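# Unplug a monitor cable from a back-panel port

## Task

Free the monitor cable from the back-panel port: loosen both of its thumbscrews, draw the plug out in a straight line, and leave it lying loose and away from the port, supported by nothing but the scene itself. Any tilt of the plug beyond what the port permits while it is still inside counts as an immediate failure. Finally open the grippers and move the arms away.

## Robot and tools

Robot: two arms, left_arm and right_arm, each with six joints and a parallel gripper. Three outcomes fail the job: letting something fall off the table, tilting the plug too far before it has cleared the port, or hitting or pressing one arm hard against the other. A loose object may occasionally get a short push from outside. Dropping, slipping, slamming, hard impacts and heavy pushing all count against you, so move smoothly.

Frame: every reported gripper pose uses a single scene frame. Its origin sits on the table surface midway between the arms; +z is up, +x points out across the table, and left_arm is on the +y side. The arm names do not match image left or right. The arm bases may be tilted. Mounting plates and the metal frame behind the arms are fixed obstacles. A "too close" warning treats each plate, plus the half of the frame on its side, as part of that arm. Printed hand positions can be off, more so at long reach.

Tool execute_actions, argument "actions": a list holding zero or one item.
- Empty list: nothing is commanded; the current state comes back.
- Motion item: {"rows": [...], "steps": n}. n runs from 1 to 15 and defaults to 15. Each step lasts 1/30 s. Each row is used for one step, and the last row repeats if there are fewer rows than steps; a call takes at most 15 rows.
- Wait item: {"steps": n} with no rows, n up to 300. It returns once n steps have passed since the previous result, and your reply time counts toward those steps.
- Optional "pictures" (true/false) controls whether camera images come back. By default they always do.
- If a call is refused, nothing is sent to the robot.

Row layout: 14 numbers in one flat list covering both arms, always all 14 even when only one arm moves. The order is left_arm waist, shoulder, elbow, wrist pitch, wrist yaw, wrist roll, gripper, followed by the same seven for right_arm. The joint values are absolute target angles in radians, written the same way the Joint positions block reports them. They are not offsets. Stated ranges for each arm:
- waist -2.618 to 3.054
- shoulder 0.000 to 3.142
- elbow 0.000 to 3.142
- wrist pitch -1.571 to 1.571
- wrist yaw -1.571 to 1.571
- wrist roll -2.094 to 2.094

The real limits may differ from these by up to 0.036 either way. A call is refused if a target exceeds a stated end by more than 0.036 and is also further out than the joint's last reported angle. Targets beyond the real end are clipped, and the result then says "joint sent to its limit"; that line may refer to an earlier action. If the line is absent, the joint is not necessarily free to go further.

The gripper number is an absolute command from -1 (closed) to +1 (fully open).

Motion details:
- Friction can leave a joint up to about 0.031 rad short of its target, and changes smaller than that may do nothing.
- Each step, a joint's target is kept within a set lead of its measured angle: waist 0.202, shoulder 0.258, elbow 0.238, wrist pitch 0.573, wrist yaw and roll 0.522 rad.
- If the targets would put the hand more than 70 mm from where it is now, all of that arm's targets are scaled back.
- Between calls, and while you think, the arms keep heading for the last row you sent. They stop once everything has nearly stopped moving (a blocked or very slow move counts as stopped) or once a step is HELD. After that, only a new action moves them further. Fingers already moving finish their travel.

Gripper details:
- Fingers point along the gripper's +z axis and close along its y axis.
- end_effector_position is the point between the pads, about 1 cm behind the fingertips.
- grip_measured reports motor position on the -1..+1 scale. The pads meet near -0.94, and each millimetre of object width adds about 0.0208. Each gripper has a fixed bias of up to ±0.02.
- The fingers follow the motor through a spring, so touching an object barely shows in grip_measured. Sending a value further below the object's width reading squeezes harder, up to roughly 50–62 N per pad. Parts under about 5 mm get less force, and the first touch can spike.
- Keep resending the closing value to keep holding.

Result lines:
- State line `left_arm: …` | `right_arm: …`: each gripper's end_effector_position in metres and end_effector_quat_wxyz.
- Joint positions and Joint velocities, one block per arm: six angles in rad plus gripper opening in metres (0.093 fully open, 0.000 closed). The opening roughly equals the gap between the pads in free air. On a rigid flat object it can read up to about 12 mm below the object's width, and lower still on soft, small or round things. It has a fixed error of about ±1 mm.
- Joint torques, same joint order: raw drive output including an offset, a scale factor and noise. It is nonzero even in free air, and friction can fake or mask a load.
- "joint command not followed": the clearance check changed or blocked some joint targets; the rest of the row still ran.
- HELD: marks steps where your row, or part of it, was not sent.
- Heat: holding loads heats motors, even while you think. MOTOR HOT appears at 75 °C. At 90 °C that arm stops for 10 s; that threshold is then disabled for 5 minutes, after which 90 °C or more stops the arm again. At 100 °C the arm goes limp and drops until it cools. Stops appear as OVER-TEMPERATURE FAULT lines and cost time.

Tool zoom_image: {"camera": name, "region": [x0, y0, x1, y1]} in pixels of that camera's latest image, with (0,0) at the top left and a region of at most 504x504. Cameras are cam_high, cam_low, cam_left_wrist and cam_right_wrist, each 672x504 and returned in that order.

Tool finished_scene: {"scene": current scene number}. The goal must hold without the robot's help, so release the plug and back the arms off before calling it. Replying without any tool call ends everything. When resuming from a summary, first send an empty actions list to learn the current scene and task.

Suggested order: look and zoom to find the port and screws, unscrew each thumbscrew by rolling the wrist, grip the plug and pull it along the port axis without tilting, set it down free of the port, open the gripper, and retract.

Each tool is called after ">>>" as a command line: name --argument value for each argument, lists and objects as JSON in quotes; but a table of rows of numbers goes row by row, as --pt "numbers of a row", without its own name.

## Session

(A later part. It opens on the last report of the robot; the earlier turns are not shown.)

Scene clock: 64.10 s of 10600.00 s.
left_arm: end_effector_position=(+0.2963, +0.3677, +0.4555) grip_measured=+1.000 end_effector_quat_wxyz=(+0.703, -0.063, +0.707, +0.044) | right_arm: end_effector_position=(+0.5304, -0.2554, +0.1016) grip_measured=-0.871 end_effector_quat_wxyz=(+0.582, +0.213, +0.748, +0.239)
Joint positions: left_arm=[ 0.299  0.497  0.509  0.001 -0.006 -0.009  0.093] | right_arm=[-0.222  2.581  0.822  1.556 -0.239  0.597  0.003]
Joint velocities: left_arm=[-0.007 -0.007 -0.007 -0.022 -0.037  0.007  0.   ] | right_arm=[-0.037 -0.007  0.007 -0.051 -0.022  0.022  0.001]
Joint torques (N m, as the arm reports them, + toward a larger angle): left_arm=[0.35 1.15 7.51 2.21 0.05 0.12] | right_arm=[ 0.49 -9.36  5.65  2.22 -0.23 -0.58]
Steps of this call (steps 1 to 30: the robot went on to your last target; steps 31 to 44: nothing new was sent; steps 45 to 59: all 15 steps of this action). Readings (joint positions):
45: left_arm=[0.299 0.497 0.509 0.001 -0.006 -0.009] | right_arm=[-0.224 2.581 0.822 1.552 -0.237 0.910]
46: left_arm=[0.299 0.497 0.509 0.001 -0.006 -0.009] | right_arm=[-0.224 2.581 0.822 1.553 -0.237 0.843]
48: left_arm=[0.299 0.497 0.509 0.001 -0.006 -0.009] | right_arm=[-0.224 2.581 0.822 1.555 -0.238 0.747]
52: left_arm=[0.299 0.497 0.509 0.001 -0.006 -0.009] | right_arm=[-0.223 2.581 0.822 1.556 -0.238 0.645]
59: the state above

Usable stroke is about 1.8 → 0.65; repeating it.

>>> execute_actions --actions '[{"rows":[[0.3,0.5,0.5,0,0,0,1,-0.215,2.585,0.845,1.55,-0.24,0.65,-0.62],[0.3,0.5,0.5,0,0,0,1,-0.215,2.585,0.845,1.53,-0.24,1.9,-0.62]]}]' --pictures false

>>> execute_actions --actions '[{"rows":[[0.3,0.5,0.5,0,0,0,1,-0.215,2.585,0.845,1.53,-0.24,1.78,-0.88],[0.3,0.5,0.5,0,0,0,1,-0.215,2.585,0.845,1.53,-0.24,1.78,-0.88],[0.3,0.5,0.5,0,0,0,1,-0.215,2.585,0.845,1.56,-0.25,0.5,-0.88]]}]' --pictures false

>>> execute_actions --actions '[{"rows":[[0.3,0.5,0.5,0,0,0,1,-0.215,2.585,0.845,1.55,-0.24,0.65,-0.62],[0.3,0.5,0.5,0,0,0,1,-0.215,2.585,0.845,1.53,-0.24,1.9,-0.62]]}]' --pictures false

>>> execute_actions --actions '[{"rows":[[0.3,0.5,0.5,0,0,0,1,-0.215,2.585,0.845,1.53,-0.24,1.78,-0.88],[0.3,0.5,0.5,0,0,0,1,-0.215,2.585,0.845,1.53,-0.24,1.78,-0.88],[0.3,0.5,0.5,0,0,0,1,-0.215,2.585,0.845,1.56,-0.25,0.5,-0.88]]}]' --pictures false

>>> execute_actions --actions '[{"rows":[[0.3,0.5,0.5,0,0,0,1,-0.215,2.585,0.845,1.55,-0.24,0.65,-0.62],[0.3,0.5,0.5,0,0,0,1,-0.215,2.585,0.845,1.53,-0.24,1.9,-0.62]]}]' --pictures false

>>> execute_actions --actions '[{"rows":[[0.3,0.5,0.5,0,0,0,1,-0.215,2.585,0.845,1.53,-0.24,1.78,-0.88],[0.3,0.5,0.5,0,0,0,1,-0.215,2.585,0.845,1.53,-0.24,1.78,-0.88],[0.3,0.5,0.5,0,0,0,1,-0.215,2.585,0.845,1.56,-0.25,0.5,-0.88]]}]' --pictures false

>>> execute_actions --actions '[{"rows":[[0.3,0.5,0.5,0,0,0,1,-0.215,2.585,0.845,1.55,-0.24,0.65,-0.62],[0.3,0.5,0.5,0,0,0,1,-0.215,2.585,0.845,1.53,-0.24,1.9,-0.62]]}]' --pictures false

>>> execute_actions --actions '[{"rows":[[0.3,0.5,0.5,0,0,0,1,-0.215,2.585,0.845,1.53,-0.24,1.78,-0.88],[0.3,0.5,0.5,0,0,0,1,-0.215,2.585,0.845,1.53,-0.24,1.78,-0.88],[0.3,0.5,0.5,0,0,0,1,-0.215,2.585,0.845,1.56,-0.25,0.5,-0.88]]}]' --pictures false

>>> execute_actions --actions '[{"rows":[[0.3,0.5,0.5,0,0,0,1,-0.215,2.585,0.845,1.55,-0.24,0.65,-0.62],[0.3,0.5,0.5,0,0,0,1,-0.215,2.585,0.845,1.53,-0.24,1.9,-0.62]]}]' --pictures false

>>> execute_actions --actions '[{"rows":[[0.3,0.5,0.5,0,0,0,1,-0.215,2.585,0.845,1.53,-0.24,1.78,-0.88],[0.3,0.5,0.5,0,0,0,1,-0.215,2.585,0.845,1.53,-0.24,1.78,-0.88],[0.3,0.5,0.5,0,0,0,1,-0.215,2.585,0.845,1.56,-0.25,0.5,-0.88]]}]' --pictures false

>>> execute_actions --actions '[{"rows":[[0.3,0.5,0.5,0,0,0,1,-0.215,2.585,0.845,1.55,-0.24,0.65,-0.62],[0.3,0.5,0.5,0,0,0,1,-0.215,2.585,0.845,1.54,-0.24,1.3,-0.62]]}]'

>>> zoom_image --camera "cam_right_wrist" --region '[220,264,460,504]'

Scene clock: 81.47 s of 10600.00 s.
left_arm: end_effector_position=(+0.2963, +0.3677, +0.4555) grip_measured=+1.000 end_effector_quat_wxyz=(+0.703, -0.063, +0.707, +0.044) | right_arm: end_effector_position=(+0.5298, -0.2509, +0.0980) grip_measured=-0.614 end_effector_quat_wxyz=(+0.361, +0.570, +0.534, +0.510)
Joint positions: left_arm=[ 0.299  0.497  0.509  0.001 -0.006 -0.009  0.093] | right_arm=[-0.221  2.584  0.825  1.542 -0.26   1.694  0.016]
Joint velocities: left_arm=[-0.012  0.012  0.007 -0.037 -0.037  0.007  0.   ] | right_arm=[ 0.022  0.017 -0.002  0.007 -0.022  0.388  0.001]
Joint torques (N m, as the arm reports them, + toward a larger angle): left_arm=[0.42 1.14 7.62 2.25 0.06 0.16] | right_arm=[ 0.76 -9.46  5.11  2.01  0.36  1.57]
Steps of this call (steps 1 to 15: the robot went on to your last target; steps 16 to 90: nothing new was sent; then 13.87 s passed at rest; steps 91 to 105: all 15 steps of this action). Readings (joint positions):
91: left_arm=[0.299 0.497 0.509 0.001 -0.006 -0.009] | right_arm=[-0.222 2.581 0.823 1.556 -0.239 0.600]
92: left_arm=[0.299 0.497 0.509 0.001 -0.006 -0.009] | right_arm=[-0.222 2.581 0.824 1.554 -0.238 0.686]
94: left_arm=[0.299 0.497 0.509 0.001 -0.006 -0.009] | right_arm=[-0.222 2.581 0.825 1.546 -0.238 0.887]
98: left_arm=[0.299 0.497 0.509 0.001 -0.006 -0.009] | right_arm=[-0.219 2.581 0.825 1.542 -0.245 1.289]
105: the state above

Scene clock: 81.97 s of 10600.00 s.
left_arm: end_effector_position=(+0.2963, +0.3677, +0.4555) grip_measured=+1.000 end_effector_quat_wxyz=(+0.703, -0.063, +0.707, +0.044) | right_arm: end_effector_position=(+0.5294, -0.2532, +0.0997) grip_measured=-0.871 end_effector_quat_wxyz=(+0.570, +0.236, +0.741, +0.264)
Joint positions: left_arm=[ 0.299  0.497  0.509  0.001 -0.006 -0.009  0.093] | right_arm=[-0.223  2.587  0.823  1.558 -0.253  0.668  0.003]
Joint velocities: left_arm=[-0.022  0.002  0.007  0.022 -0.007 -0.022  0.   ] | right_arm=[ 0.002 -0.007  0.002  0.037  0.037 -0.608 -0.001]
Joint torques (N m, as the arm reports them, + toward a larger angle): left_arm=[0.28 1.16 7.52 2.22 0.02 0.13] | right_arm=[ 0.49 -9.73  5.44  2.2   0.16 -1.02]
Steps of this call (steps 1 to 15: all 15 steps of this action). Readings (joint positions):
1: left_arm=[0.299 0.497 0.509 0.001 -0.006 -0.009] | right_arm=[-0.221 2.585 0.825 1.545 -0.261 1.689]
2: left_arm=[0.299 0.497 0.509 0.001 -0.006 -0.009] | right_arm=[-0.224 2.586 0.822 1.547 -0.255 1.697]
4: left_arm=[0.299 0.497 0.509 0.001 -0.006 -0.009] | right_arm=[-0.225 2.587 0.822 1.552 -0.256 1.513]
8: left_arm=[0.299 0.497 0.509 0.001 -0.006 -0.009] | right_arm=[-0.225 2.587 0.822 1.554 -0.254 1.115]
15: the state above

Scene clock: 82.47 s of 10600.00 s.
left_arm: end_effector_position=(+0.2963, +0.3677, +0.4555) grip_measured=+1.000 end_effector_quat_wxyz=(+0.703, -0.063, +0.707, +0.044) | right_arm: end_effector_position=(+0.5296, -0.2497, +0.0983) grip_measured=-0.614 end_effector_quat_wxyz=(+0.357, +0.569, +0.532, +0.514)
Joint positions: left_arm=[ 0.299  0.497  0.509  0.001 -0.006 -0.009  0.093] | right_arm=[-0.221  2.587  0.826  1.549 -0.269  1.703  0.016]
Joint velocities: left_arm=[-0.012  0.002 -0.002 -0.037  0.037 -0.007  0.   ] | right_arm=[-0.012  0.037 -0.002  0.007 -0.007  0.286  0.   ]
Joint torques (N m, as the arm reports them, + toward a larger angle): left_arm=[0.28 1.21 7.48 2.21 0.07 0.13] | right_arm=[ 0.59 -9.62  5.18  1.93  0.44  1.57]
Steps of this call (steps 1 to 15: all 15 steps of this action). Readings (joint positions):
1: left_arm=[0.299 0.497 0.509 0.001 -0.006 -0.009] | right_arm=[-0.223 2.587 0.823 1.560 -0.249 0.664]
2: left_arm=[0.299 0.497 0.509 0.001 -0.006 -0.009] | right_arm=[-0.224 2.587 0.824 1.559 -0.246 0.748]
4: left_arm=[0.299 0.497 0.509 0.001 -0.006 -0.009] | right_arm=[-0.223 2.587 0.826 1.551 -0.245 0.950]
8: left_arm=[0.299 0.497 0.509 0.001 -0.006 -0.009] | right_arm=[-0.219 2.587 0.826 1.548 -0.249 1.351]
15: the state above

Scene clock: 82.97 s of 10600.00 s.
left_arm: end_effector_position=(+0.2963, +0.3677, +0.4555) grip_measured=+1.000 end_effector_quat_wxyz=(+0.703, -0.063, +0.707, +0.044) | right_arm: end_effector_position=(+0.5294, -0.2528, +0.1001) grip_measured=-0.871 end_effector_quat_wxyz=(+0.571, +0.235, +0.740, +0.268)
Joint positions: left_arm=[ 0.299  0.497  0.509  0.001 -0.006 -0.009  0.093] | right_arm=[-0.224  2.59   0.824  1.566 -0.259  0.672  0.003]
Joint velocities: left_arm=[-0.007  0.007 -0.007  0.007 -0.007 -0.007  0.   ] | right_arm=[-0.017 -0.007 -0.007 -0.022  0.051 -0.784  0.001]
Joint torques (N m, as the arm reports them, + toward a larger angle): left_arm=[0.33 1.31 7.59 2.25 0.04 0.13] | right_arm=[ 0.69 -9.72  5.54  2.04  0.17 -0.8 ]
Steps of this call (steps 1 to 15: all 15 steps of this action). Readings (joint positions):
1: left_arm=[0.299 0.497 0.509 0.001 -0.006 -0.009] | right_arm=[-0.221 2.588 0.826 1.551 -0.268 1.696]
2: left_arm=[0.299 0.497 0.509 0.001 -0.006 -0.009] | right_arm=[-0.224 2.590 0.824 1.557 -0.263 1.697]
4: left_arm=[0.299 0.497 0.509 0.001 -0.006 -0.009] | right_arm=[-0.225 2.590 0.824 1.558 -0.262 1.509]
8: left_arm=[0.299 0.497 0.509 0.001 -0.006 -0.009] | right_arm=[-0.225 2.590 0.824 1.559 -0.260 1.111]
15: the state above

Scene clock: 83.47 s of 10600.00 s.
left_arm: end_effector_position=(+0.2963, +0.3677, +0.4555) grip_measured=+1.000 end_effector_quat_wxyz=(+0.703, -0.063, +0.707, +0.044) | right_arm: end_effector_position=(+0.5300, -0.2490, +0.0985) grip_measured=-0.613 end_effector_quat_wxyz=(+0.359, +0.567, +0.533, +0.515)
Joint positions: left_arm=[ 0.299  0.497  0.509  0.001 -0.006 -0.009  0.093] | right_arm=[-0.22   2.59   0.828  1.554 -0.27   1.701  0.016]
Joint velocities: left_arm=[-0.017  0.002 -0.012  0.022 -0.037 -0.007  0.   ] | right_arm=[ 0.002 -0.002 -0.007 -0.037  0.007  0.271  0.001]
Joint torques (N m, as the arm reports them, + toward a larger angle): left_arm=[0.35 1.15 7.56 2.23 0.06 0.12] | right_arm=[ 0.24 -9.91  4.74  1.82  0.42  1.65]
Steps of this call (steps 1 to 15: all 15 steps of this action). Readings (joint positions):
1: left_arm=[0.299 0.497 0.509 0.001 -0.006 -0.009] | right_arm=[-0.224 2.590 0.824 1.568 -0.254 0.667]
2: left_arm=[0.299 0.497 0.509 0.001 -0.006 -0.009] | right_arm=[-0.224 2.590 0.826 1.566 -0.250 0.751]
4: left_arm=[0.299 0.497 0.509 0.001 -0.006 -0.009] | right_arm=[-0.223 2.590 0.828 1.558 -0.248 0.953]
8: left_arm=[0.299 0.497 0.509 0.001 -0.006 -0.009] | right_arm=[-0.219 2.590 0.828 1.555 -0.251 1.355]
15: the state above

Scene clock: 83.97 s of 10600.00 s.
left_arm: end_effector_position=(+0.2963, +0.3677, +0.4555) grip_measured=+1.000 end_effector_quat_wxyz=(+0.703, -0.063, +0.707, +0.044) | right_arm: end_effector_position=(+0.5292, -0.2523, +0.0996) grip_measured=-0.871 end_effector_quat_wxyz=(+0.571, +0.234, +0.740, +0.268)
Joint positions: left_arm=[ 0.299  0.497  0.509  0.001 -0.006 -0.009  0.093] | right_arm=[-0.224  2.594  0.824  1.57  -0.26   0.672  0.003]
Joint velocities: left_arm=[-0.002 -0.032  0.002 -0.022 -0.037  0.022  0.   ] | right_arm=[-0.007  0.002 -0.022 -0.051  0.007 -0.711  0.   ]
Joint torques (N m, as the arm reports them, + toward a larger angle): left_arm=[0.29 1.16 7.52 2.23 0.06 0.11] | right_arm=[ 0.53 -9.83  5.43  2.08  0.23 -0.86]
Steps of this call (steps 1 to 15: all 15 steps of this action). Readings (joint positions):
1: left_arm=[0.299 0.497 0.509 0.001 -0.006 -0.009] | right_arm=[-0.220 2.590 0.828 1.556 -0.271 1.691]
2: left_arm=[0.299 0.497 0.509 0.001 -0.006 -0.009] | right_arm=[-0.222 2.592 0.825 1.556 -0.266 1.682]
4: left_arm=[0.299 0.497 0.509 0.001 -0.006 -0.009] | right_arm=[-0.224 2.594 0.825 1.562 -0.266 1.487]
8: left_arm=[0.299 0.497 0.509 0.001 -0.006 -0.009] | right_arm=[-0.224 2.594 0.825 1.561 -0.260 1.092]
15: the state above

Scene clock: 84.47 s of 10600.00 s.
left_arm: end_effector_position=(+0.2963, +0.3677, +0.4555) grip_measured=+1.000 end_effector_quat_wxyz=(+0.703, -0.063, +0.707, +0.044) | right_arm: end_effector_position=(+0.5298, -0.2486, +0.0985) grip_measured=-0.613 end_effector_quat_wxyz=(+0.358, +0.567, +0.532, +0.517)
Joint positions: left_arm=[ 0.299  0.497  0.509  0.001 -0.006 -0.009  0.093] | right_arm=[-0.219  2.592  0.828  1.558 -0.27   1.703  0.016]
Joint velocities: left_arm=[ 0.002  0.002 -0.007 -0.066 -0.022 -0.066  0.   ] | right_arm=[-0.007 -0.017  0.017 -0.081 -0.066  0.344  0.001]
Joint torques (N m, as the arm reports them, + toward a larger angle): left_arm=[0.26 1.12 7.62 2.22 0.06 0.13] | right_arm=[  0.2  -10.04   5.24   1.89   0.53   1.54]
Steps of this call (steps 1 to 15: all 15 steps of this action). Readings (joint positions):
1: left_arm=[0.299 0.497 0.509 0.001 -0.006 -0.009] | right_arm=[-0.224 2.592 0.824 1.570 -0.255 0.668]
2: left_arm=[0.299 0.497 0.509 0.001 -0.006 -0.009] | right_arm=[-0.224 2.592 0.826 1.568 -0.250 0.751]
4: left_arm=[0.299 0.497 0.509 0.001 -0.006 -0.009] | right_arm=[-0.223 2.592 0.828 1.559 -0.249 0.953]
8: left_arm=[0.299 0.497 0.509 0.001 -0.006 -0.009] | right_arm=[-0.219 2.592 0.828 1.556 -0.252 1.355]
15: the state above

Scene clock: 84.97 s of 10600.00 s.
left_arm: end_effector_position=(+0.2963, +0.3677, +0.4555) grip_measured=+1.000 end_effector_quat_wxyz=(+0.703, -0.063, +0.707, +0.044) | right_arm: end_effector_position=(+0.5292, -0.2522, +0.0998) grip_measured=-0.871 end_effector_quat_wxyz=(+0.571, +0.234, +0.740, +0.268)
Joint positions: left_arm=[ 0.299  0.497  0.509  0.001 -0.006 -0.009  0.093] | right_arm=[-0.223  2.593  0.824  1.57  -0.26   0.672  0.003]
Joint velocities: left_arm=[ 0.002 -0.007  0.002 -0.066 -0.007 -0.007  0.   ] | right_arm=[-0.007  0.022 -0.002 -0.007 -0.007 -0.755  0.   ]
Joint torques (N m, as the arm reports them, + toward a larger angle): left_arm=[0.25 1.14 7.52 2.22 0.06 0.12] | right_arm=[  0.86 -10.21   5.28   2.12   0.26  -0.83]
Steps of this call (steps 1 to 15: all 15 steps of this action). Readings (joint positions):
1: left_arm=[0.299 0.497 0.509 0.001 -0.006 -0.009] | right_arm=[-0.220 2.592 0.828 1.559 -0.272 1.694]
2: left_arm=[0.299 0.497 0.509 0.001 -0.006 -0.009] | right_arm=[-0.221 2.594 0.825 1.560 -0.266 1.688]
4: left_arm=[0.299 0.497 0.509 0.001 -0.006 -0.009] | right_arm=[-0.223 2.595 0.825 1.566 -0.265 1.496]
8: left_arm=[0.299 0.497 0.509 0.001 -0.006 -0.009] | right_arm=[-0.223 2.595 0.825 1.563 -0.260 1.099]
15: the state above

Scene clock: 85.47 s of 10600.00 s.
left_arm: end_effector_position=(+0.2963, +0.3677, +0.4555) grip_measured=+1.000 end_effector_quat_wxyz=(+0.703, -0.063, +0.707, +0.044) | right_arm: end_effector_position=(+0.5298, -0.2484, +0.0988) grip_measured=-0.613 end_effector_quat_wxyz=(+0.358, +0.567, +0.532, +0.517)
Joint positions: left_arm=[ 0.299  0.497  0.509  0.001 -0.006 -0.009  0.093] | right_arm=[-0.219  2.592  0.828  1.558 -0.27   1.705  0.016]
Joint velocities: left_arm=[-0.002 -0.017 -0.007  0.022 -0.022 -0.051  0.   ] | right_arm=[-0.017  0.007  0.007 -0.051 -0.022  0.344 -0.   ]
Joint torques (N m, as the arm reports them, + toward a larger angle): left_arm=[0.23 1.12 7.53 2.22 0.05 0.12] | right_arm=[  0.1  -10.09   5.25   1.85   0.46   1.61]
Steps of this call (steps 1 to 15: all 15 steps of this action). Readings (joint positions):
1: left_arm=[0.299 0.497 0.509 0.001 -0.006 -0.009] | right_arm=[-0.223 2.592 0.824 1.570 -0.254 0.667]
2: left_arm=[0.299 0.497 0.509 0.001 -0.006 -0.009] | right_arm=[-0.224 2.592 0.825 1.568 -0.249 0.751]
4: left_arm=[0.299 0.497 0.509 0.001 -0.006 -0.009] | right_arm=[-0.223 2.592 0.828 1.559 -0.248 0.953]
8: left_arm=[0.299 0.497 0.509 0.001 -0.006 -0.009] | right_arm=[-0.219 2.592 0.828 1.556 -0.252 1.355]
15: the state above

Scene clock: 85.97 s of 10600.00 s.
left_arm: end_effector_position=(+0.2963, +0.3677, +0.4555) grip_measured=+1.000 end_effector_quat_wxyz=(+0.703, -0.063, +0.707, +0.044) | right_arm: end_effector_position=(+0.5294, -0.2522, +0.0998) grip_measured=-0.871 end_effector_quat_wxyz=(+0.571, +0.235, +0.739, +0.269)
Joint positions: left_arm=[ 0.299  0.497  0.509  0.001 -0.006 -0.009  0.093] | right_arm=[-0.223  2.594  0.825  1.57  -0.26   0.674  0.003]
Joint velocities: left_arm=[-0.007 -0.002 -0.027 -0.037  0.066 -0.022  0.   ] | right_arm=[-0.017 -0.066 -0.002  0.007 -0.095 -0.74  -0.   ]
Joint torques (N m, as the arm reports them, + toward a larger angle): left_arm=[0.17 1.26 7.51 2.21 0.09 0.12] | right_arm=[  0.65 -10.09   5.14   2.01   0.21  -0.93]
Steps of this call (steps 1 to 15: all 15 steps of this action). Readings (joint positions):
1: left_arm=[0.299 0.497 0.509 0.001 -0.006 -0.009] | right_arm=[-0.219 2.592 0.828 1.560 -0.272 1.696]
2: left_arm=[0.299 0.497 0.509 0.001 -0.006 -0.009] | right_arm=[-0.221 2.593 0.825 1.560 -0.266 1.689]
4: left_arm=[0.299 0.497 0.509 0.001 -0.006 -0.009] | right_arm=[-0.223 2.594 0.825 1.565 -0.264 1.501]
8: left_arm=[0.299 0.497 0.509 0.001 -0.006 -0.009] | right_arm=[-0.223 2.594 0.825 1.563 -0.259 1.104]
15: the state above

Scene clock: 86.47 s of 10600.00 s.
left_arm: end_effector_position=(+0.2963, +0.3677, +0.4555) grip_measured=+1.000 end_effector_quat_wxyz=(+0.703, -0.063, +0.707, +0.044) | right_arm: end_effector_position=(+0.5305, -0.2518, +0.0987) grip_measured=-0.621 end_effector_quat_wxyz=(+0.467, +0.443, +0.639, +0.420)
Joint positions: left_arm=[ 0.299  0.497  0.509  0.001 -0.006 -0.009  0.093] | right_arm=[-0.219  2.592  0.828  1.558 -0.249  1.265  0.015]
Joint velocities: left_arm=[-0.012 -0.007 -0.007 -0.022 -0.037  0.007  0.   ] | right_arm=[ 0.017  0.002 -0.007 -0.051 -0.081  0.198 -0.   ]
Joint torques (N m, as the arm reports them, + toward a larger angle): left_arm=[0.24 1.18 7.41 2.2  0.07 0.16] | right_arm=[  0.3  -10.05   4.91   1.97   0.24  -0.01]
Steps of this call (steps 1 to 15: all 15 steps of this action). Readings (joint positions):
1: left_arm=[0.299 0.497 0.509 0.001 -0.006 -0.009] | right_arm=[-0.223 2.592 0.824 1.570 -0.255 0.669]
2: left_arm=[0.299 0.497 0.509 0.001 -0.006 -0.009] | right_arm=[-0.224 2.592 0.826 1.569 -0.250 0.753]
4: left_arm=[0.299 0.497 0.509 0.001 -0.006 -0.009] | right_arm=[-0.222 2.592 0.828 1.561 -0.249 0.942]
8: left_arm=[0.299 0.497 0.509 0.001 -0.006 -0.009] | right_arm=[-0.220 2.592 0.828 1.559 -0.249 1.152]
15: the state above

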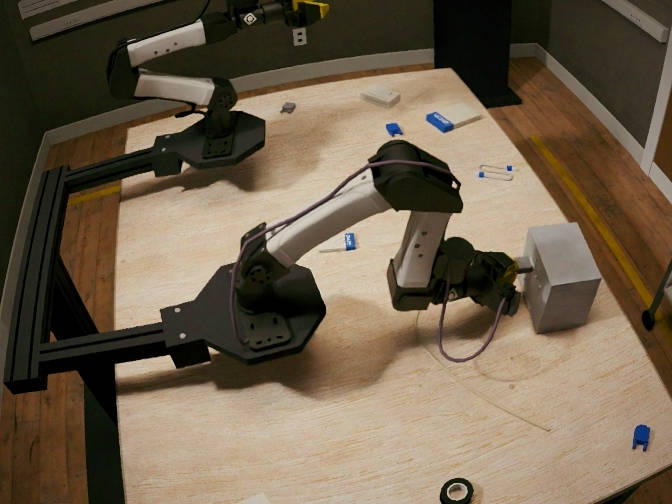

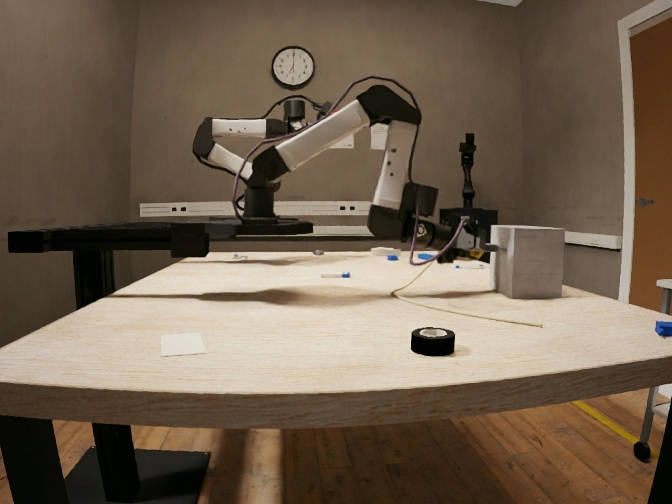

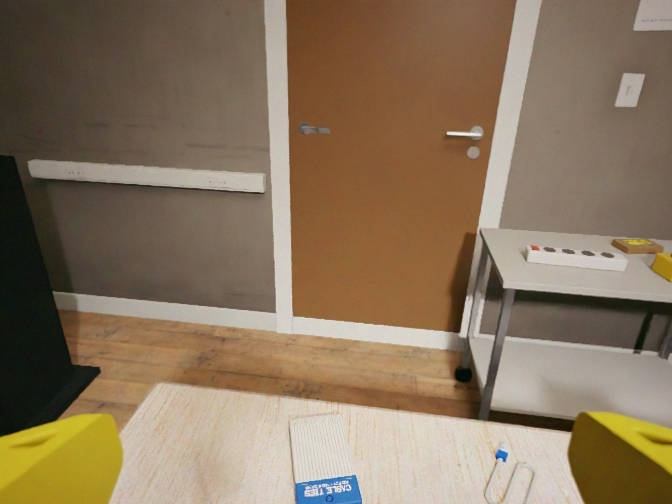

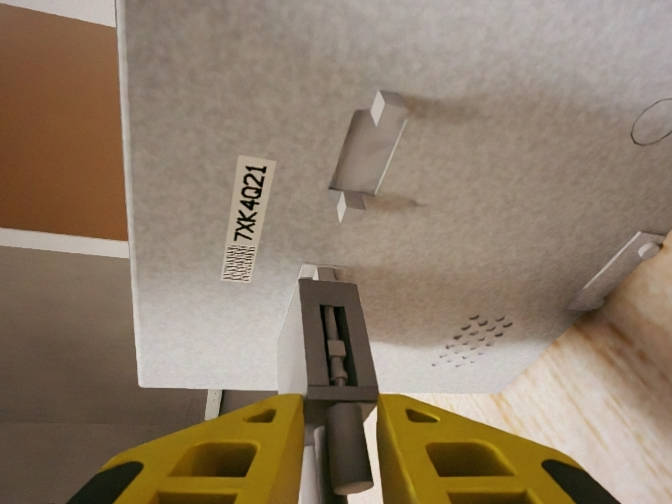

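Region (220, 264, 460, 504) of cam_right_wrist's 672x504 image, scaled by 2.100, with more detail than that image has.

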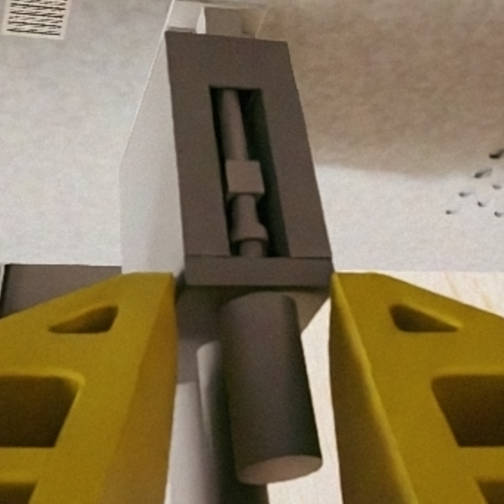

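>>> execute_actions --actions '[{"rows":[[0.3,0.5,0.5,0,0,0,1,-0.228,2.59,0.84,1.55,-0.225,1.75,-0.6]]}]' --pictures false

>>> execute_actions --actions '[{"rows":[[0.3,0.5,0.5,0,0,0,1,-0.228,2.59,0.84,1.55,-0.225,1.7,-0.88],[0.3,0.5,0.5,0,0,0,1,-0.228,2.59,0.84,1.57,-0.25,0.6,-0.88]]}]' --pictures false

>>> execute_actions --actions '[{"rows":[[0.3,0.5,0.5,0,0,0,1,-0.228,2.59,0.84,1.57,-0.225,0.7,-0.6],[0.3,0.5,0.5,0,0,0,1,-0.228,2.59,0.84,1.55,-0.225,1.8,-0.6]]}]'

>>> execute_actions --actions '[{"rows":[[0.3,0.5,0.5,0,0,0,1,-0.228,2.59,0.84,1.55,-0.225,1.7,-0.88],[0.3,0.5,0.5,0,0,0,1,-0.228,2.59,0.84,1.57,-0.25,0.65,-0.88]]}]' --pictures false

Scene clock: 93.80 s of 10600.00 s.
left_arm: end_effector_position=(+0.2963, +0.3677, +0.4555) grip_measured=+1.000 end_effector_quat_wxyz=(+0.703, -0.063, +0.707, +0.044) | right_arm: end_effector_position=(+0.5303, -0.2501, +0.0989) grip_measured=-0.597 end_effector_quat_wxyz=(+0.371, +0.559, +0.540, +0.508)
Joint positions: left_arm=[ 0.299  0.497  0.509  0.001 -0.006 -0.009  0.093] | right_arm=[-0.219  2.592  0.828  1.558 -0.26   1.667  0.017]
Joint velocities: left_arm=[-0.002 -0.002 -0.002  0.007 -0.051 -0.081  0.   ] | right_arm=[-0.027 -0.017  0.012 -0.095  0.007 -0.007 -0.001]
Joint torques (N m, as the arm reports them, + toward a larger angle): left_arm=[0.33 1.24 7.43 2.24 0.05 0.13] | right_arm=[-1.02 -9.75  4.47  2.06  0.5   0.76]
Steps of this call (steps 1 to 30: the robot went on to your last target; steps 31 to 90: nothing new was sent; then 3.83 s passed at rest; steps 91 to 105: all 15 steps of this action). Readings (joint positions):
91: left_arm=[0.299 0.497 0.509 0.001 -0.006 -0.009] | right_arm=[-0.219 2.592 0.828 1.559 -0.249 1.368]
92: left_arm=[0.299 0.497 0.509 0.001 -0.006 -0.009] | right_arm=[-0.219 2.592 0.828 1.559 -0.248 1.444]
94: left_arm=[0.299 0.497 0.509 0.001 -0.006 -0.009] | right_arm=[-0.219 2.592 0.828 1.558 -0.251 1.547]
98: left_arm=[0.299 0.497 0.509 0.001 -0.006 -0.009] | right_arm=[-0.219 2.592 0.828 1.558 -0.259 1.637]
105: the state above

Scene clock: 94.30 s of 10600.00 s.
left_arm: end_effector_position=(+0.2963, +0.3677, +0.4555) grip_measured=+1.000 end_effector_quat_wxyz=(+0.703, -0.063, +0.707, +0.044) | right_arm: end_effector_position=(+0.5291, -0.2527, +0.0998) grip_measured=-0.871 end_effector_quat_wxyz=(+0.564, +0.252, +0.734, +0.283)
Joint positions: left_arm=[ 0.299  0.497  0.509  0.001 -0.006 -0.009  0.093] | right_arm=[-0.226  2.593  0.824  1.57  -0.265  0.722  0.003]
Joint velocities: left_arm=[-0.012 -0.012  0.012 -0.022 -0.051  0.007  0.   ] | right_arm=[-0.032  0.002 -0.007 -0.022  0.007 -0.476  0.001]
Joint torques (N m, as the arm reports them, + toward a larger angle): left_arm=[0.34 1.29 7.51 2.22 0.05 0.12] | right_arm=[-0.31 -9.78  4.8   2.21  0.22 -0.77]
joint sent to its limit (right arm) — the command would take joint 4 (wrist pitch) past its upper limit, so that joint was sent only as far as its limit.
Steps of this call (steps 1 to 15: all 15 steps of this action). Readings (joint positions):
1: left_arm=[0.299 0.497 0.509 0.001 -0.006 -0.009] | right_arm=[-0.219 2.592 0.828 1.561 -0.260 1.659]
2: left_arm=[0.299 0.497 0.509 0.001 -0.006 -0.009] | right_arm=[-0.221 2.592 0.828 1.568 -0.266 1.561]
4: left_arm=[0.299 0.497 0.509 0.001 -0.006 -0.009] | right_arm=[-0.224 2.593 0.825 1.565 -0.266 1.359]
8: left_arm=[0.299 0.497 0.509 0.001 -0.006 -0.009] | right_arm=[-0.224 2.593 0.825 1.563 -0.264 0.980]
15: the state above

Scene clock: 94.80 s of 10600.00 s.
left_arm: end_effector_position=(+0.2963, +0.3677, +0.4555) grip_measured=+1.000 end_effector_quat_wxyz=(+0.703, -0.063, +0.707, +0.044) | right_arm: end_effector_position=(+0.5296, -0.2547, +0.0982) grip_measured=-0.600 end_effector_quat_wxyz=(+0.366, +0.573, +0.526, +0.511)
Joint positions: left_arm=[ 0.299  0.497  0.509  0.001 -0.006 -0.009  0.093] | right_arm=[-0.225  2.593  0.826  1.562 -0.249  1.704  0.016]
Joint velocities: left_arm=[-0.007 -0.007 -0.012  0.007  0.007 -0.007  0.   ] | right_arm=[-0.002 -0.012 -0.002 -0.051 -0.022  0.447  0.001]
Joint torques (N m, as the arm reports them, + toward a larger angle): left_arm=[0.23 1.2  7.57 2.21 0.05 0.13] | right_arm=[-0.58 -9.77  4.56  2.06  0.41  0.22]
Steps of this call (steps 1 to 15: all 15 steps of this action). Readings (joint positions):
1: left_arm=[0.299 0.497 0.509 0.001 -0.006 -0.009] | right_arm=[-0.226 2.593 0.824 1.570 -0.259 0.719]
2: left_arm=[0.299 0.497 0.509 0.001 -0.006 -0.009] | right_arm=[-0.227 2.593 0.826 1.570 -0.253 0.803]
4: left_arm=[0.299 0.497 0.509 0.001 -0.006 -0.009] | right_arm=[-0.227 2.593 0.826 1.565 -0.246 1.004]
8: left_arm=[0.299 0.497 0.509 0.001 -0.006 -0.009] | right_arm=[-0.225 2.593 0.826 1.562 -0.248 1.401]
15: the state above

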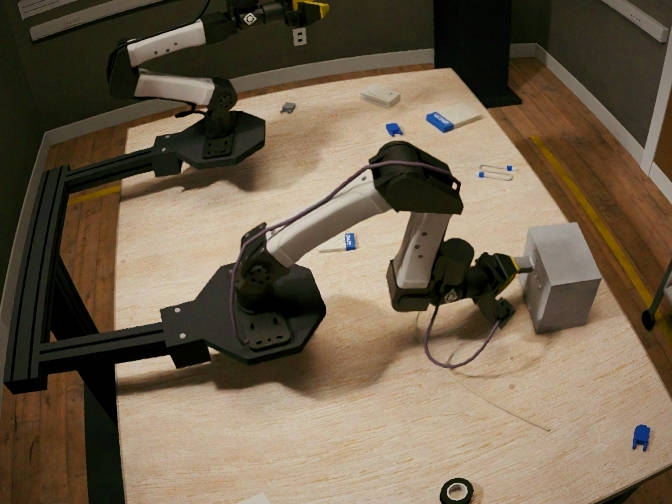

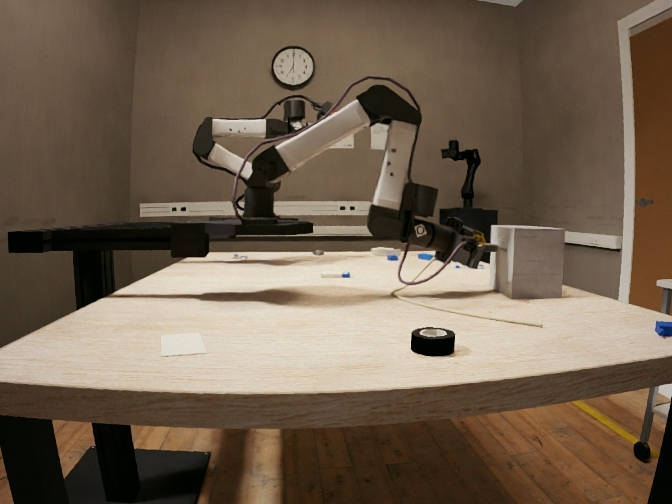

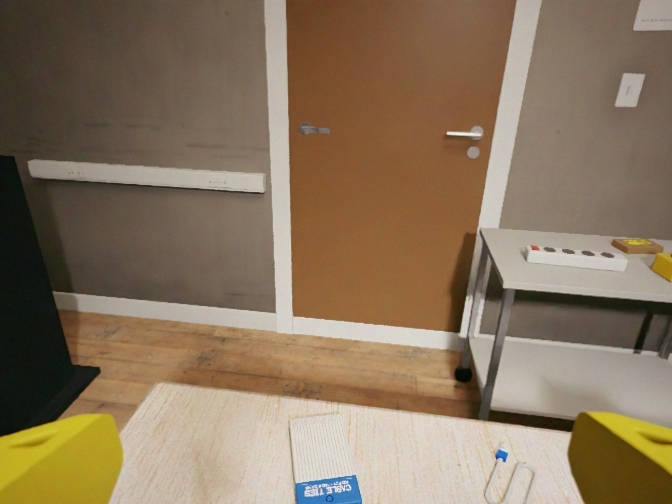

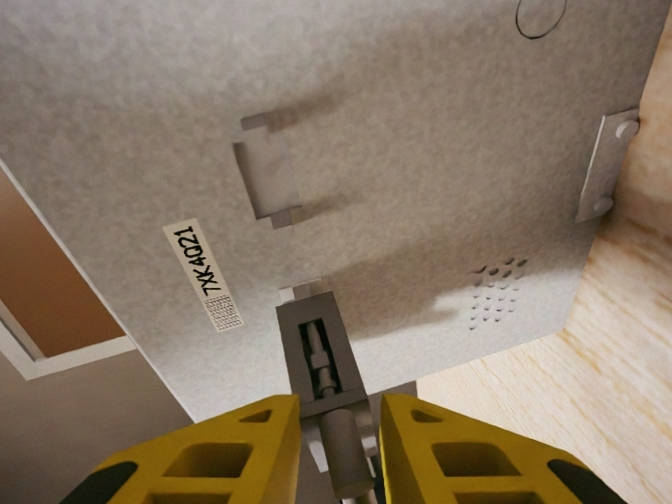

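Scene clock: 95.30 s of 10600.00 s.
left_arm: end_effector_position=(+0.2963, +0.3677, +0.4555) grip_measured=+1.000 end_effector_quat_wxyz=(+0.703, -0.063, +0.707, +0.044) | right_arm: end_effector_position=(+0.5294, -0.2548, +0.0993) grip_measured=-0.871 end_effector_quat_wxyz=(+0.562, +0.266, +0.729, +0.286)
Joint positions: left_arm=[ 0.299  0.497  0.509  0.001 -0.006 -0.009  0.093] | right_arm=[-0.226  2.594  0.825  1.57  -0.252  0.749  0.003]
Joint velocities: left_arm=[-0.007  0.007 -0.007  0.007  0.007 -0.037  0.   ] | right_arm=[ 0.027 -0.007  0.007  0.007 -0.066 -0.505  0.   ]
Joint torques (N m, as the arm reports them, + toward a larger angle): left_arm=[0.25 1.18 7.53 2.22 0.06 0.12] | right_arm=[-0.51 -9.62  4.81  2.14  0.14 -0.56]
joint sent to its limit (right arm) — the command would take joint 4 (wrist pitch) past its upper limit, so that joint was sent only as far as its limit.
Steps of this call (steps 1 to 15: all 15 steps of this action). Readings (joint positions):
1: left_arm=[0.299 0.497 0.509 0.001 -0.006 -0.009] | right_arm=[-0.225 2.593 0.826 1.565 -0.249 1.702]
2: left_arm=[0.299 0.497 0.509 0.001 -0.006 -0.009] | right_arm=[-0.226 2.594 0.825 1.562 -0.250 1.617]
4: left_arm=[0.299 0.497 0.509 0.001 -0.006 -0.009] | right_arm=[-0.226 2.594 0.825 1.567 -0.251 1.416]
8: left_arm=[0.299 0.497 0.509 0.001 -0.006 -0.009] | right_arm=[-0.226 2.594 0.825 1.568 -0.250 1.028]
15: the state above

>>> execute_actions --actions '[{"rows":[[0.3,0.5,0.5,0,0,0,1,-0.226,2.567,0.80,1.56,-0.235,0.7,-0.6],[0.3,0.5,0.5,0,0,0,1,-0.226,2.567,0.80,1.535,-0.235,1.8,-0.6]]}]' --pictures false

>>> execute_actions --actions '[{"rows":[[0.3,0.5,0.5,0,0,0,1,-0.226,2.575,0.81,1.535,-0.235,1.7,-0.88],[0.3,0.5,0.5,0,0,0,1,-0.226,2.575,0.81,1.565,-0.255,0.6,-0.88]]}]' --pictures false

>>> execute_actions --actions '[{"rows":[[0.3,0.5,0.5,0,0,0,1,-0.226,2.575,0.81,1.56,-0.235,0.7,-0.6],[0.3,0.5,0.5,0,0,0,1,-0.226,2.575,0.81,1.535,-0.235,1.8,-0.6]]}]' --pictures false

>>> execute_actions --actions '[{"rows":[[0.3,0.5,0.5,0,0,0,1,-0.226,2.575,0.81,1.535,-0.235,1.7,-0.88],[0.3,0.5,0.5,0,0,0,1,-0.226,2.575,0.81,1.565,-0.255,0.6,-0.88]]}]' --pictures false

>>> execute_actions --actions '[{"rows":[[0.3,0.5,0.5,0,0,0,1,-0.226,2.575,0.81,1.56,-0.235,0.7,-0.6],[0.3,0.5,0.5,0,0,0,1,-0.226,2.575,0.81,1.535,-0.235,1.8,-0.6]]}]' --pictures false

>>> execute_actions --actions '[{"rows":[[0.3,0.5,0.5,0,0,0,1,-0.226,2.575,0.81,1.535,-0.235,1.7,-0.88],[0.3,0.5,0.5,0,0,0,1,-0.226,2.575,0.81,1.565,-0.255,0.6,-0.88]]}]' --pictures false

>>> execute_actions --actions '[{"rows":[[0.3,0.5,0.5,0,0,0,1,-0.226,2.575,0.81,1.56,-0.235,0.7,-0.6],[0.3,0.5,0.5,0,0,0,1,-0.226,2.575,0.81,1.535,-0.235,1.7,-0.6]]}]'

>>> zoom_image --camera "cam_right_wrist" --region '[220,264,460,504]'

Scene clock: 105.07 s of 10600.00 s.
left_arm: end_effector_position=(+0.2963, +0.3677, +0.4555) grip_measured=+1.000 end_effector_quat_wxyz=(+0.703, -0.063, +0.707, +0.044) | right_arm: end_effector_position=(+0.5274, -0.2563, +0.0959) grip_measured=-0.601 end_effector_quat_wxyz=(+0.360, +0.583, +0.525, +0.504)
Joint positions: left_arm=[ 0.299  0.497  0.509  0.001 -0.006 -0.009  0.093] | right_arm=[-0.226  2.581  0.816  1.537 -0.242  1.71   0.016]
Joint velocities: left_arm=[-0.007 -0.017  0.002 -0.007  0.022 -0.051  0.   ] | right_arm=[ 0.002  0.002 -0.002 -0.051 -0.037  0.564 -0.001]
Joint torques (N m, as the arm reports them, + toward a larger angle): left_arm=[0.21 1.13 7.61 2.2  0.05 0.12] | right_arm=[  0.11 -10.52   1.9    2.15   0.09  -0.04]
joint sent to its limit (right arm) — the command would take joint 4 (wrist pitch) past its upper limit, so that joint was sent only as far as its limit.
Steps of this call (steps 1 to 30: the robot went on to your last target; steps 31 to 90: nothing new was sent; then 6.27 s passed at rest; steps 91 to 105: all 15 steps of this action). Readings (joint positions):
91: left_arm=[0.299 0.497 0.509 0.001 -0.006 -0.009] | right_arm=[-0.226 2.592 0.824 1.570 -0.252 0.699]
92: left_arm=[0.299 0.497 0.509 0.001 -0.006 -0.009] | right_arm=[-0.226 2.587 0.822 1.567 -0.249 0.783]
94: left_arm=[0.299 0.497 0.509 0.001 -0.006 -0.009] | right_arm=[-0.226 2.581 0.819 1.559 -0.247 0.985]
98: left_arm=[0.299 0.497 0.509 0.001 -0.006 -0.009] | right_arm=[-0.226 2.581 0.817 1.547 -0.244 1.385]
105: the state above

Scene clock: 105.57 s of 10600.00 s.
left_arm: end_effector_position=(+0.2963, +0.3677, +0.4555) grip_measured=+1.000 end_effector_quat_wxyz=(+0.703, -0.063, +0.707, +0.044) | right_arm: end_effector_position=(+0.5284, -0.2555, +0.1009) grip_measured=-0.870 end_effector_quat_wxyz=(+0.566, +0.251, +0.737, +0.271)
Joint positions: left_arm=[ 0.299  0.497  0.509  0.001 -0.006 -0.009  0.093] | right_arm=[-0.226  2.581  0.816  1.559 -0.248  0.702  0.003]
Joint velocities: left_arm=[ 0.002 -0.007 -0.012 -0.051  0.022  0.066  0.   ] | right_arm=[-0.012 -0.002  0.017  0.037  0.022 -0.623 -0.   ]
Joint torques (N m, as the arm reports them, + toward a larger angle): left_arm=[0.24 1.13 7.65 2.22 0.06 0.13] | right_arm=[ -0.19 -10.     2.81   2.25   0.13  -0.32]
Steps of this call (steps 1 to 15: all 15 steps of this action). Readings (joint positions):
1: left_arm=[0.299 0.497 0.509 0.001 -0.006 -0.009] | right_arm=[-0.226 2.581 0.816 1.536 -0.241 1.713]
2: left_arm=[0.299 0.497 0.509 0.001 -0.006 -0.009] | right_arm=[-0.226 2.581 0.816 1.545 -0.242 1.628]
4: left_arm=[0.299 0.497 0.509 0.001 -0.006 -0.009] | right_arm=[-0.226 2.581 0.816 1.549 -0.243 1.428]
8: left_arm=[0.299 0.497 0.509 0.001 -0.006 -0.009] | right_arm=[-0.226 2.581 0.816 1.556 -0.245 1.029]
15: the state above

Scene clock: 106.07 s of 10600.00 s.
left_arm: end_effector_position=(+0.2963, +0.3677, +0.4555) grip_measured=+1.000 end_effector_quat_wxyz=(+0.703, -0.063, +0.707, +0.044) | right_arm: end_effector_position=(+0.5273, -0.2562, +0.0956) grip_measured=-0.601 end_effector_quat_wxyz=(+0.360, +0.583, +0.526, +0.504)
Joint positions: left_arm=[ 0.299  0.497  0.509  0.001 -0.006 -0.009  0.093] | right_arm=[-0.226  2.581  0.816  1.536 -0.242  1.71   0.016]
Joint velocities: left_arm=[-0.007  0.007 -0.007 -0.051  0.066 -0.007  0.   ] | right_arm=[ 0.007  0.002 -0.002 -0.022  0.022  0.593 -0.   ]
Joint torques (N m, as the arm reports them, + toward a larger angle): left_arm=[0.22 1.14 7.58 2.23 0.07 0.12] | right_arm=[-0.39 -9.79  2.53  2.18  0.11 -0.05]
Steps of this call (steps 1 to 15: all 15 steps of this action). Readings (joint positions):
1: left_arm=[0.299 0.497 0.509 0.001 -0.006 -0.009] | right_arm=[-0.226 2.581 0.816 1.559 -0.248 0.699]
2: left_arm=[0.299 0.497 0.509 0.001 -0.006 -0.009] | right_arm=[-0.226 2.581 0.816 1.558 -0.247 0.783]
4: left_arm=[0.299 0.497 0.509 0.001 -0.006 -0.009] | right_arm=[-0.226 2.581 0.816 1.551 -0.245 0.985]
8: left_arm=[0.299 0.497 0.509 0.001 -0.006 -0.009] | right_arm=[-0.226 2.581 0.816 1.543 -0.244 1.386]
15: the state above

Scene clock: 106.57 s of 10600.00 s.
left_arm: end_effector_position=(+0.2963, +0.3677, +0.4555) grip_measured=+1.000 end_effector_quat_wxyz=(+0.703, -0.063, +0.707, +0.044) | right_arm: end_effector_position=(+0.5283, -0.2556, +0.1009) grip_measured=-0.870 end_effector_quat_wxyz=(+0.566, +0.251, +0.737, +0.271)
Joint positions: left_arm=[ 0.299  0.497  0.509  0.001 -0.006 -0.009  0.093] | right_arm=[-0.226  2.58   0.815  1.558 -0.248  0.701  0.003]
Joint velocities: left_arm=[-0.007  0.017  0.012  0.037 -0.037 -0.066  0.   ] | right_arm=[-0.007 -0.002 -0.007 -0.022 -0.037 -0.549 -0.001]
Joint torques (N m, as the arm reports them, + toward a larger angle): left_arm=[0.21 1.22 7.47 2.21 0.06 0.12] | right_arm=[-0.07 -9.87  2.9   2.17 -0.01 -0.34]
Steps of this call (steps 1 to 15: all 15 steps of this action). Readings (joint positions):
1: left_arm=[0.299 0.497 0.509 0.001 -0.006 -0.009] | right_arm=[-0.226 2.581 0.816 1.535 -0.241 1.713]
2: left_arm=[0.299 0.497 0.509 0.001 -0.006 -0.009] | right_arm=[-0.226 2.580 0.816 1.545 -0.242 1.628]
4: left_arm=[0.299 0.497 0.509 0.001 -0.006 -0.009] | right_arm=[-0.226 2.580 0.816 1.549 -0.243 1.428]
8: left_arm=[0.299 0.497 0.509 0.001 -0.006 -0.009] | right_arm=[-0.226 2.580 0.815 1.555 -0.245 1.029]
15: the state above

Scene clock: 107.07 s of 10600.00 s.
left_arm: end_effector_position=(+0.2963, +0.3677, +0.4555) grip_measured=+1.000 end_effector_quat_wxyz=(+0.703, -0.063, +0.707, +0.044) | right_arm: end_effector_position=(+0.5272, -0.2562, +0.0957) grip_measured=-0.601 end_effector_quat_wxyz=(+0.360, +0.583, +0.526, +0.504)
Joint positions: left_arm=[ 0.299  0.497  0.509  0.001 -0.006 -0.009  0.093] | right_arm=[-0.226  2.58   0.815  1.536 -0.242  1.71   0.016]
Joint velocities: left_arm=[-0.002 -0.012 -0.012 -0.007 -0.051 -0.022  0.   ] | right_arm=[-0.007  0.017 -0.012 -0.007 -0.007  0.564 -0.   ]
Joint torques (N m, as the arm reports them, + toward a larger angle): left_arm=[0.39 1.08 7.64 2.2  0.05 0.14] | right_arm=[-0.09 -9.84  2.7   2.18  0.15 -0.13]
Steps of this call (steps 1 to 15: all 15 steps of this action). Readings (joint positions):
1: left_arm=[0.299 0.497 0.509 0.001 -0.006 -0.009] | right_arm=[-0.226 2.580 0.815 1.559 -0.248 0.699]
2: left_arm=[0.299 0.497 0.509 0.001 -0.006 -0.009] | right_arm=[-0.226 2.580 0.815 1.558 -0.247 0.783]
4: left_arm=[0.299 0.497 0.509 0.001 -0.006 -0.009] | right_arm=[-0.226 2.580 0.815 1.551 -0.245 0.984]
8: left_arm=[0.299 0.497 0.509 0.001 -0.006 -0.009] | right_arm=[-0.226 2.580 0.815 1.543 -0.244 1.385]
15: the state above

Scene clock: 107.57 s of 10600.00 s.
left_arm: end_effector_position=(+0.2963, +0.3677, +0.4555) grip_measured=+1.000 end_effector_quat_wxyz=(+0.703, -0.063, +0.707, +0.044) | right_arm: end_effector_position=(+0.5283, -0.2555, +0.1009) grip_measured=-0.870 end_effector_quat_wxyz=(+0.566, +0.251, +0.737, +0.271)
Joint positions: left_arm=[ 0.299  0.497  0.509  0.001 -0.006 -0.009  0.093] | right_arm=[-0.226  2.58   0.815  1.558 -0.248  0.702  0.003]
Joint velocities: left_arm=[ 0.007 -0.007  0.012  0.081 -0.037  0.007  0.   ] | right_arm=[ 0.007 -0.002  0.007 -0.007 -0.037 -0.593  0.   ]
Joint torques (N m, as the arm reports them, + toward a larger angle): left_arm=[0.29 1.04 7.56 2.21 0.04 0.15] | right_arm=[-0.04 -9.94  2.9   2.25 -0.03 -0.4 ]
Steps of this call (steps 1 to 15: all 15 steps of this action). Readings (joint positions):
1: left_arm=[0.299 0.497 0.509 0.001 -0.006 -0.009] | right_arm=[-0.226 2.580 0.815 1.535 -0.241 1.713]
2: left_arm=[0.299 0.497 0.509 0.001 -0.006 -0.009] | right_arm=[-0.226 2.580 0.815 1.544 -0.242 1.628]
4: left_arm=[0.299 0.497 0.509 0.001 -0.006 -0.009] | right_arm=[-0.226 2.580 0.815 1.550 -0.243 1.428]
8: left_arm=[0.299 0.497 0.509 0.001 -0.006 -0.009] | right_arm=[-0.226 2.580 0.815 1.555 -0.245 1.028]
15: the state above

Scene clock: 108.07 s of 10600.00 s.
left_arm: end_effector_position=(+0.2963, +0.3677, +0.4555) grip_measured=+1.000 end_effector_quat_wxyz=(+0.703, -0.063, +0.707, +0.044) | right_arm: end_effector_position=(+0.5273, -0.2561, +0.0961) grip_measured=-0.601 end_effector_quat_wxyz=(+0.380, +0.561, +0.549, +0.489)
Joint positions: left_arm=[ 0.299  0.497  0.509  0.001 -0.006 -0.009  0.093] | right_arm=[-0.226  2.58   0.815  1.538 -0.243  1.628  0.016]
Joint velocities: left_arm=[ 0.007  0.012  0.017  0.007 -0.037 -0.051  0.   ] | right_arm=[-0.007 -0.002 -0.007 -0.066  0.022  0.476  0.   ]
Joint torques (N m, as the arm reports them, + toward a larger angle): left_arm=[0.29 1.29 7.58 2.23 0.07 0.12] | right_arm=[-0.22 -9.97  2.92  2.17  0.21 -0.07]
Steps of this call (steps 1 to 15: all 15 steps of this action). Readings (joint positions):
1: left_arm=[0.299 0.497 0.509 0.001 -0.006 -0.009] | right_arm=[-0.226 2.580 0.815 1.559 -0.248 0.699]
2: left_arm=[0.299 0.497 0.509 0.001 -0.006 -0.009] | right_arm=[-0.226 2.580 0.815 1.558 -0.247 0.783]
4: left_arm=[0.299 0.497 0.509 0.001 -0.006 -0.009] | right_arm=[-0.226 2.580 0.815 1.551 -0.245 0.985]
8: left_arm=[0.299 0.497 0.509 0.001 -0.006 -0.009] | right_arm=[-0.226 2.580 0.815 1.542 -0.244 1.368]
15: the state above

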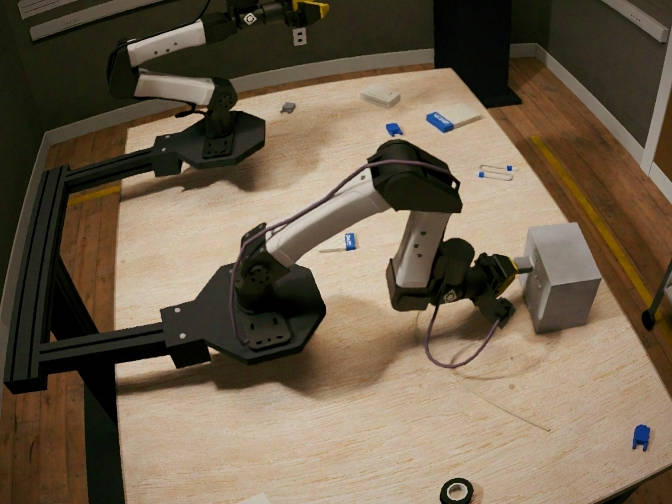

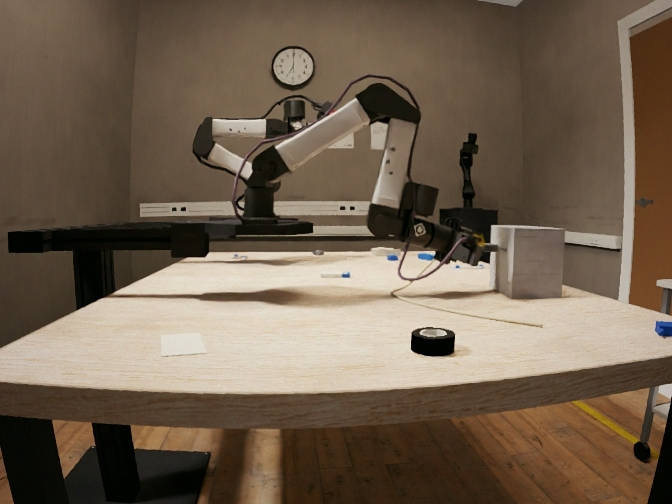

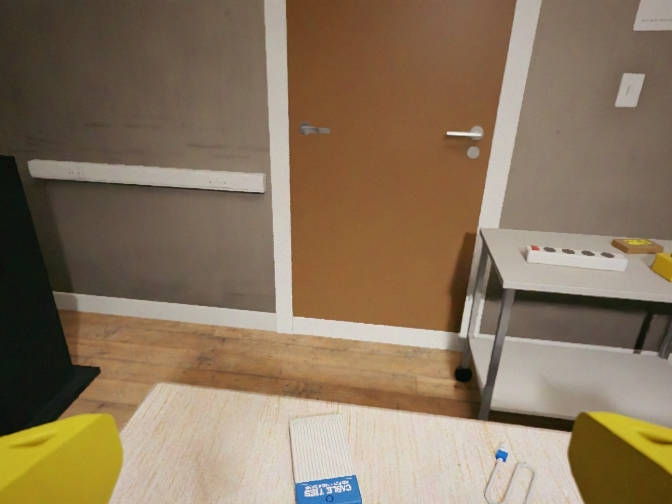

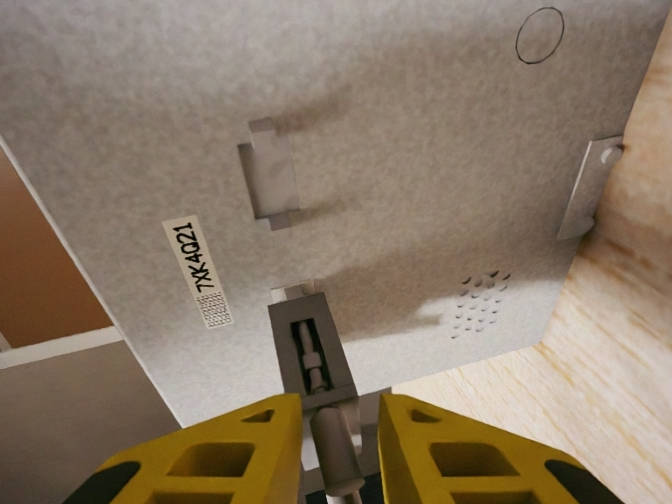

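Region (220, 264, 460, 504) of cam_right_wrist's 672x504 image, scaled by 2.100, with more detail than that image has.

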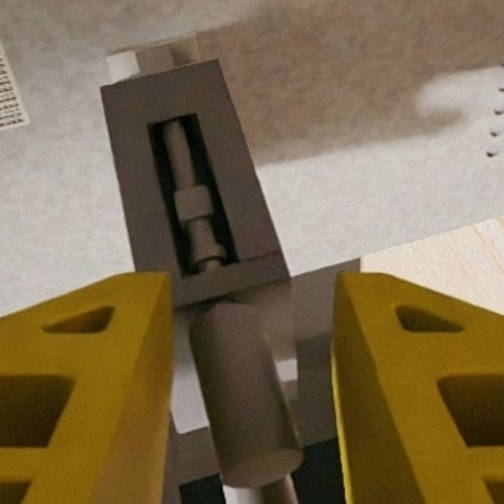

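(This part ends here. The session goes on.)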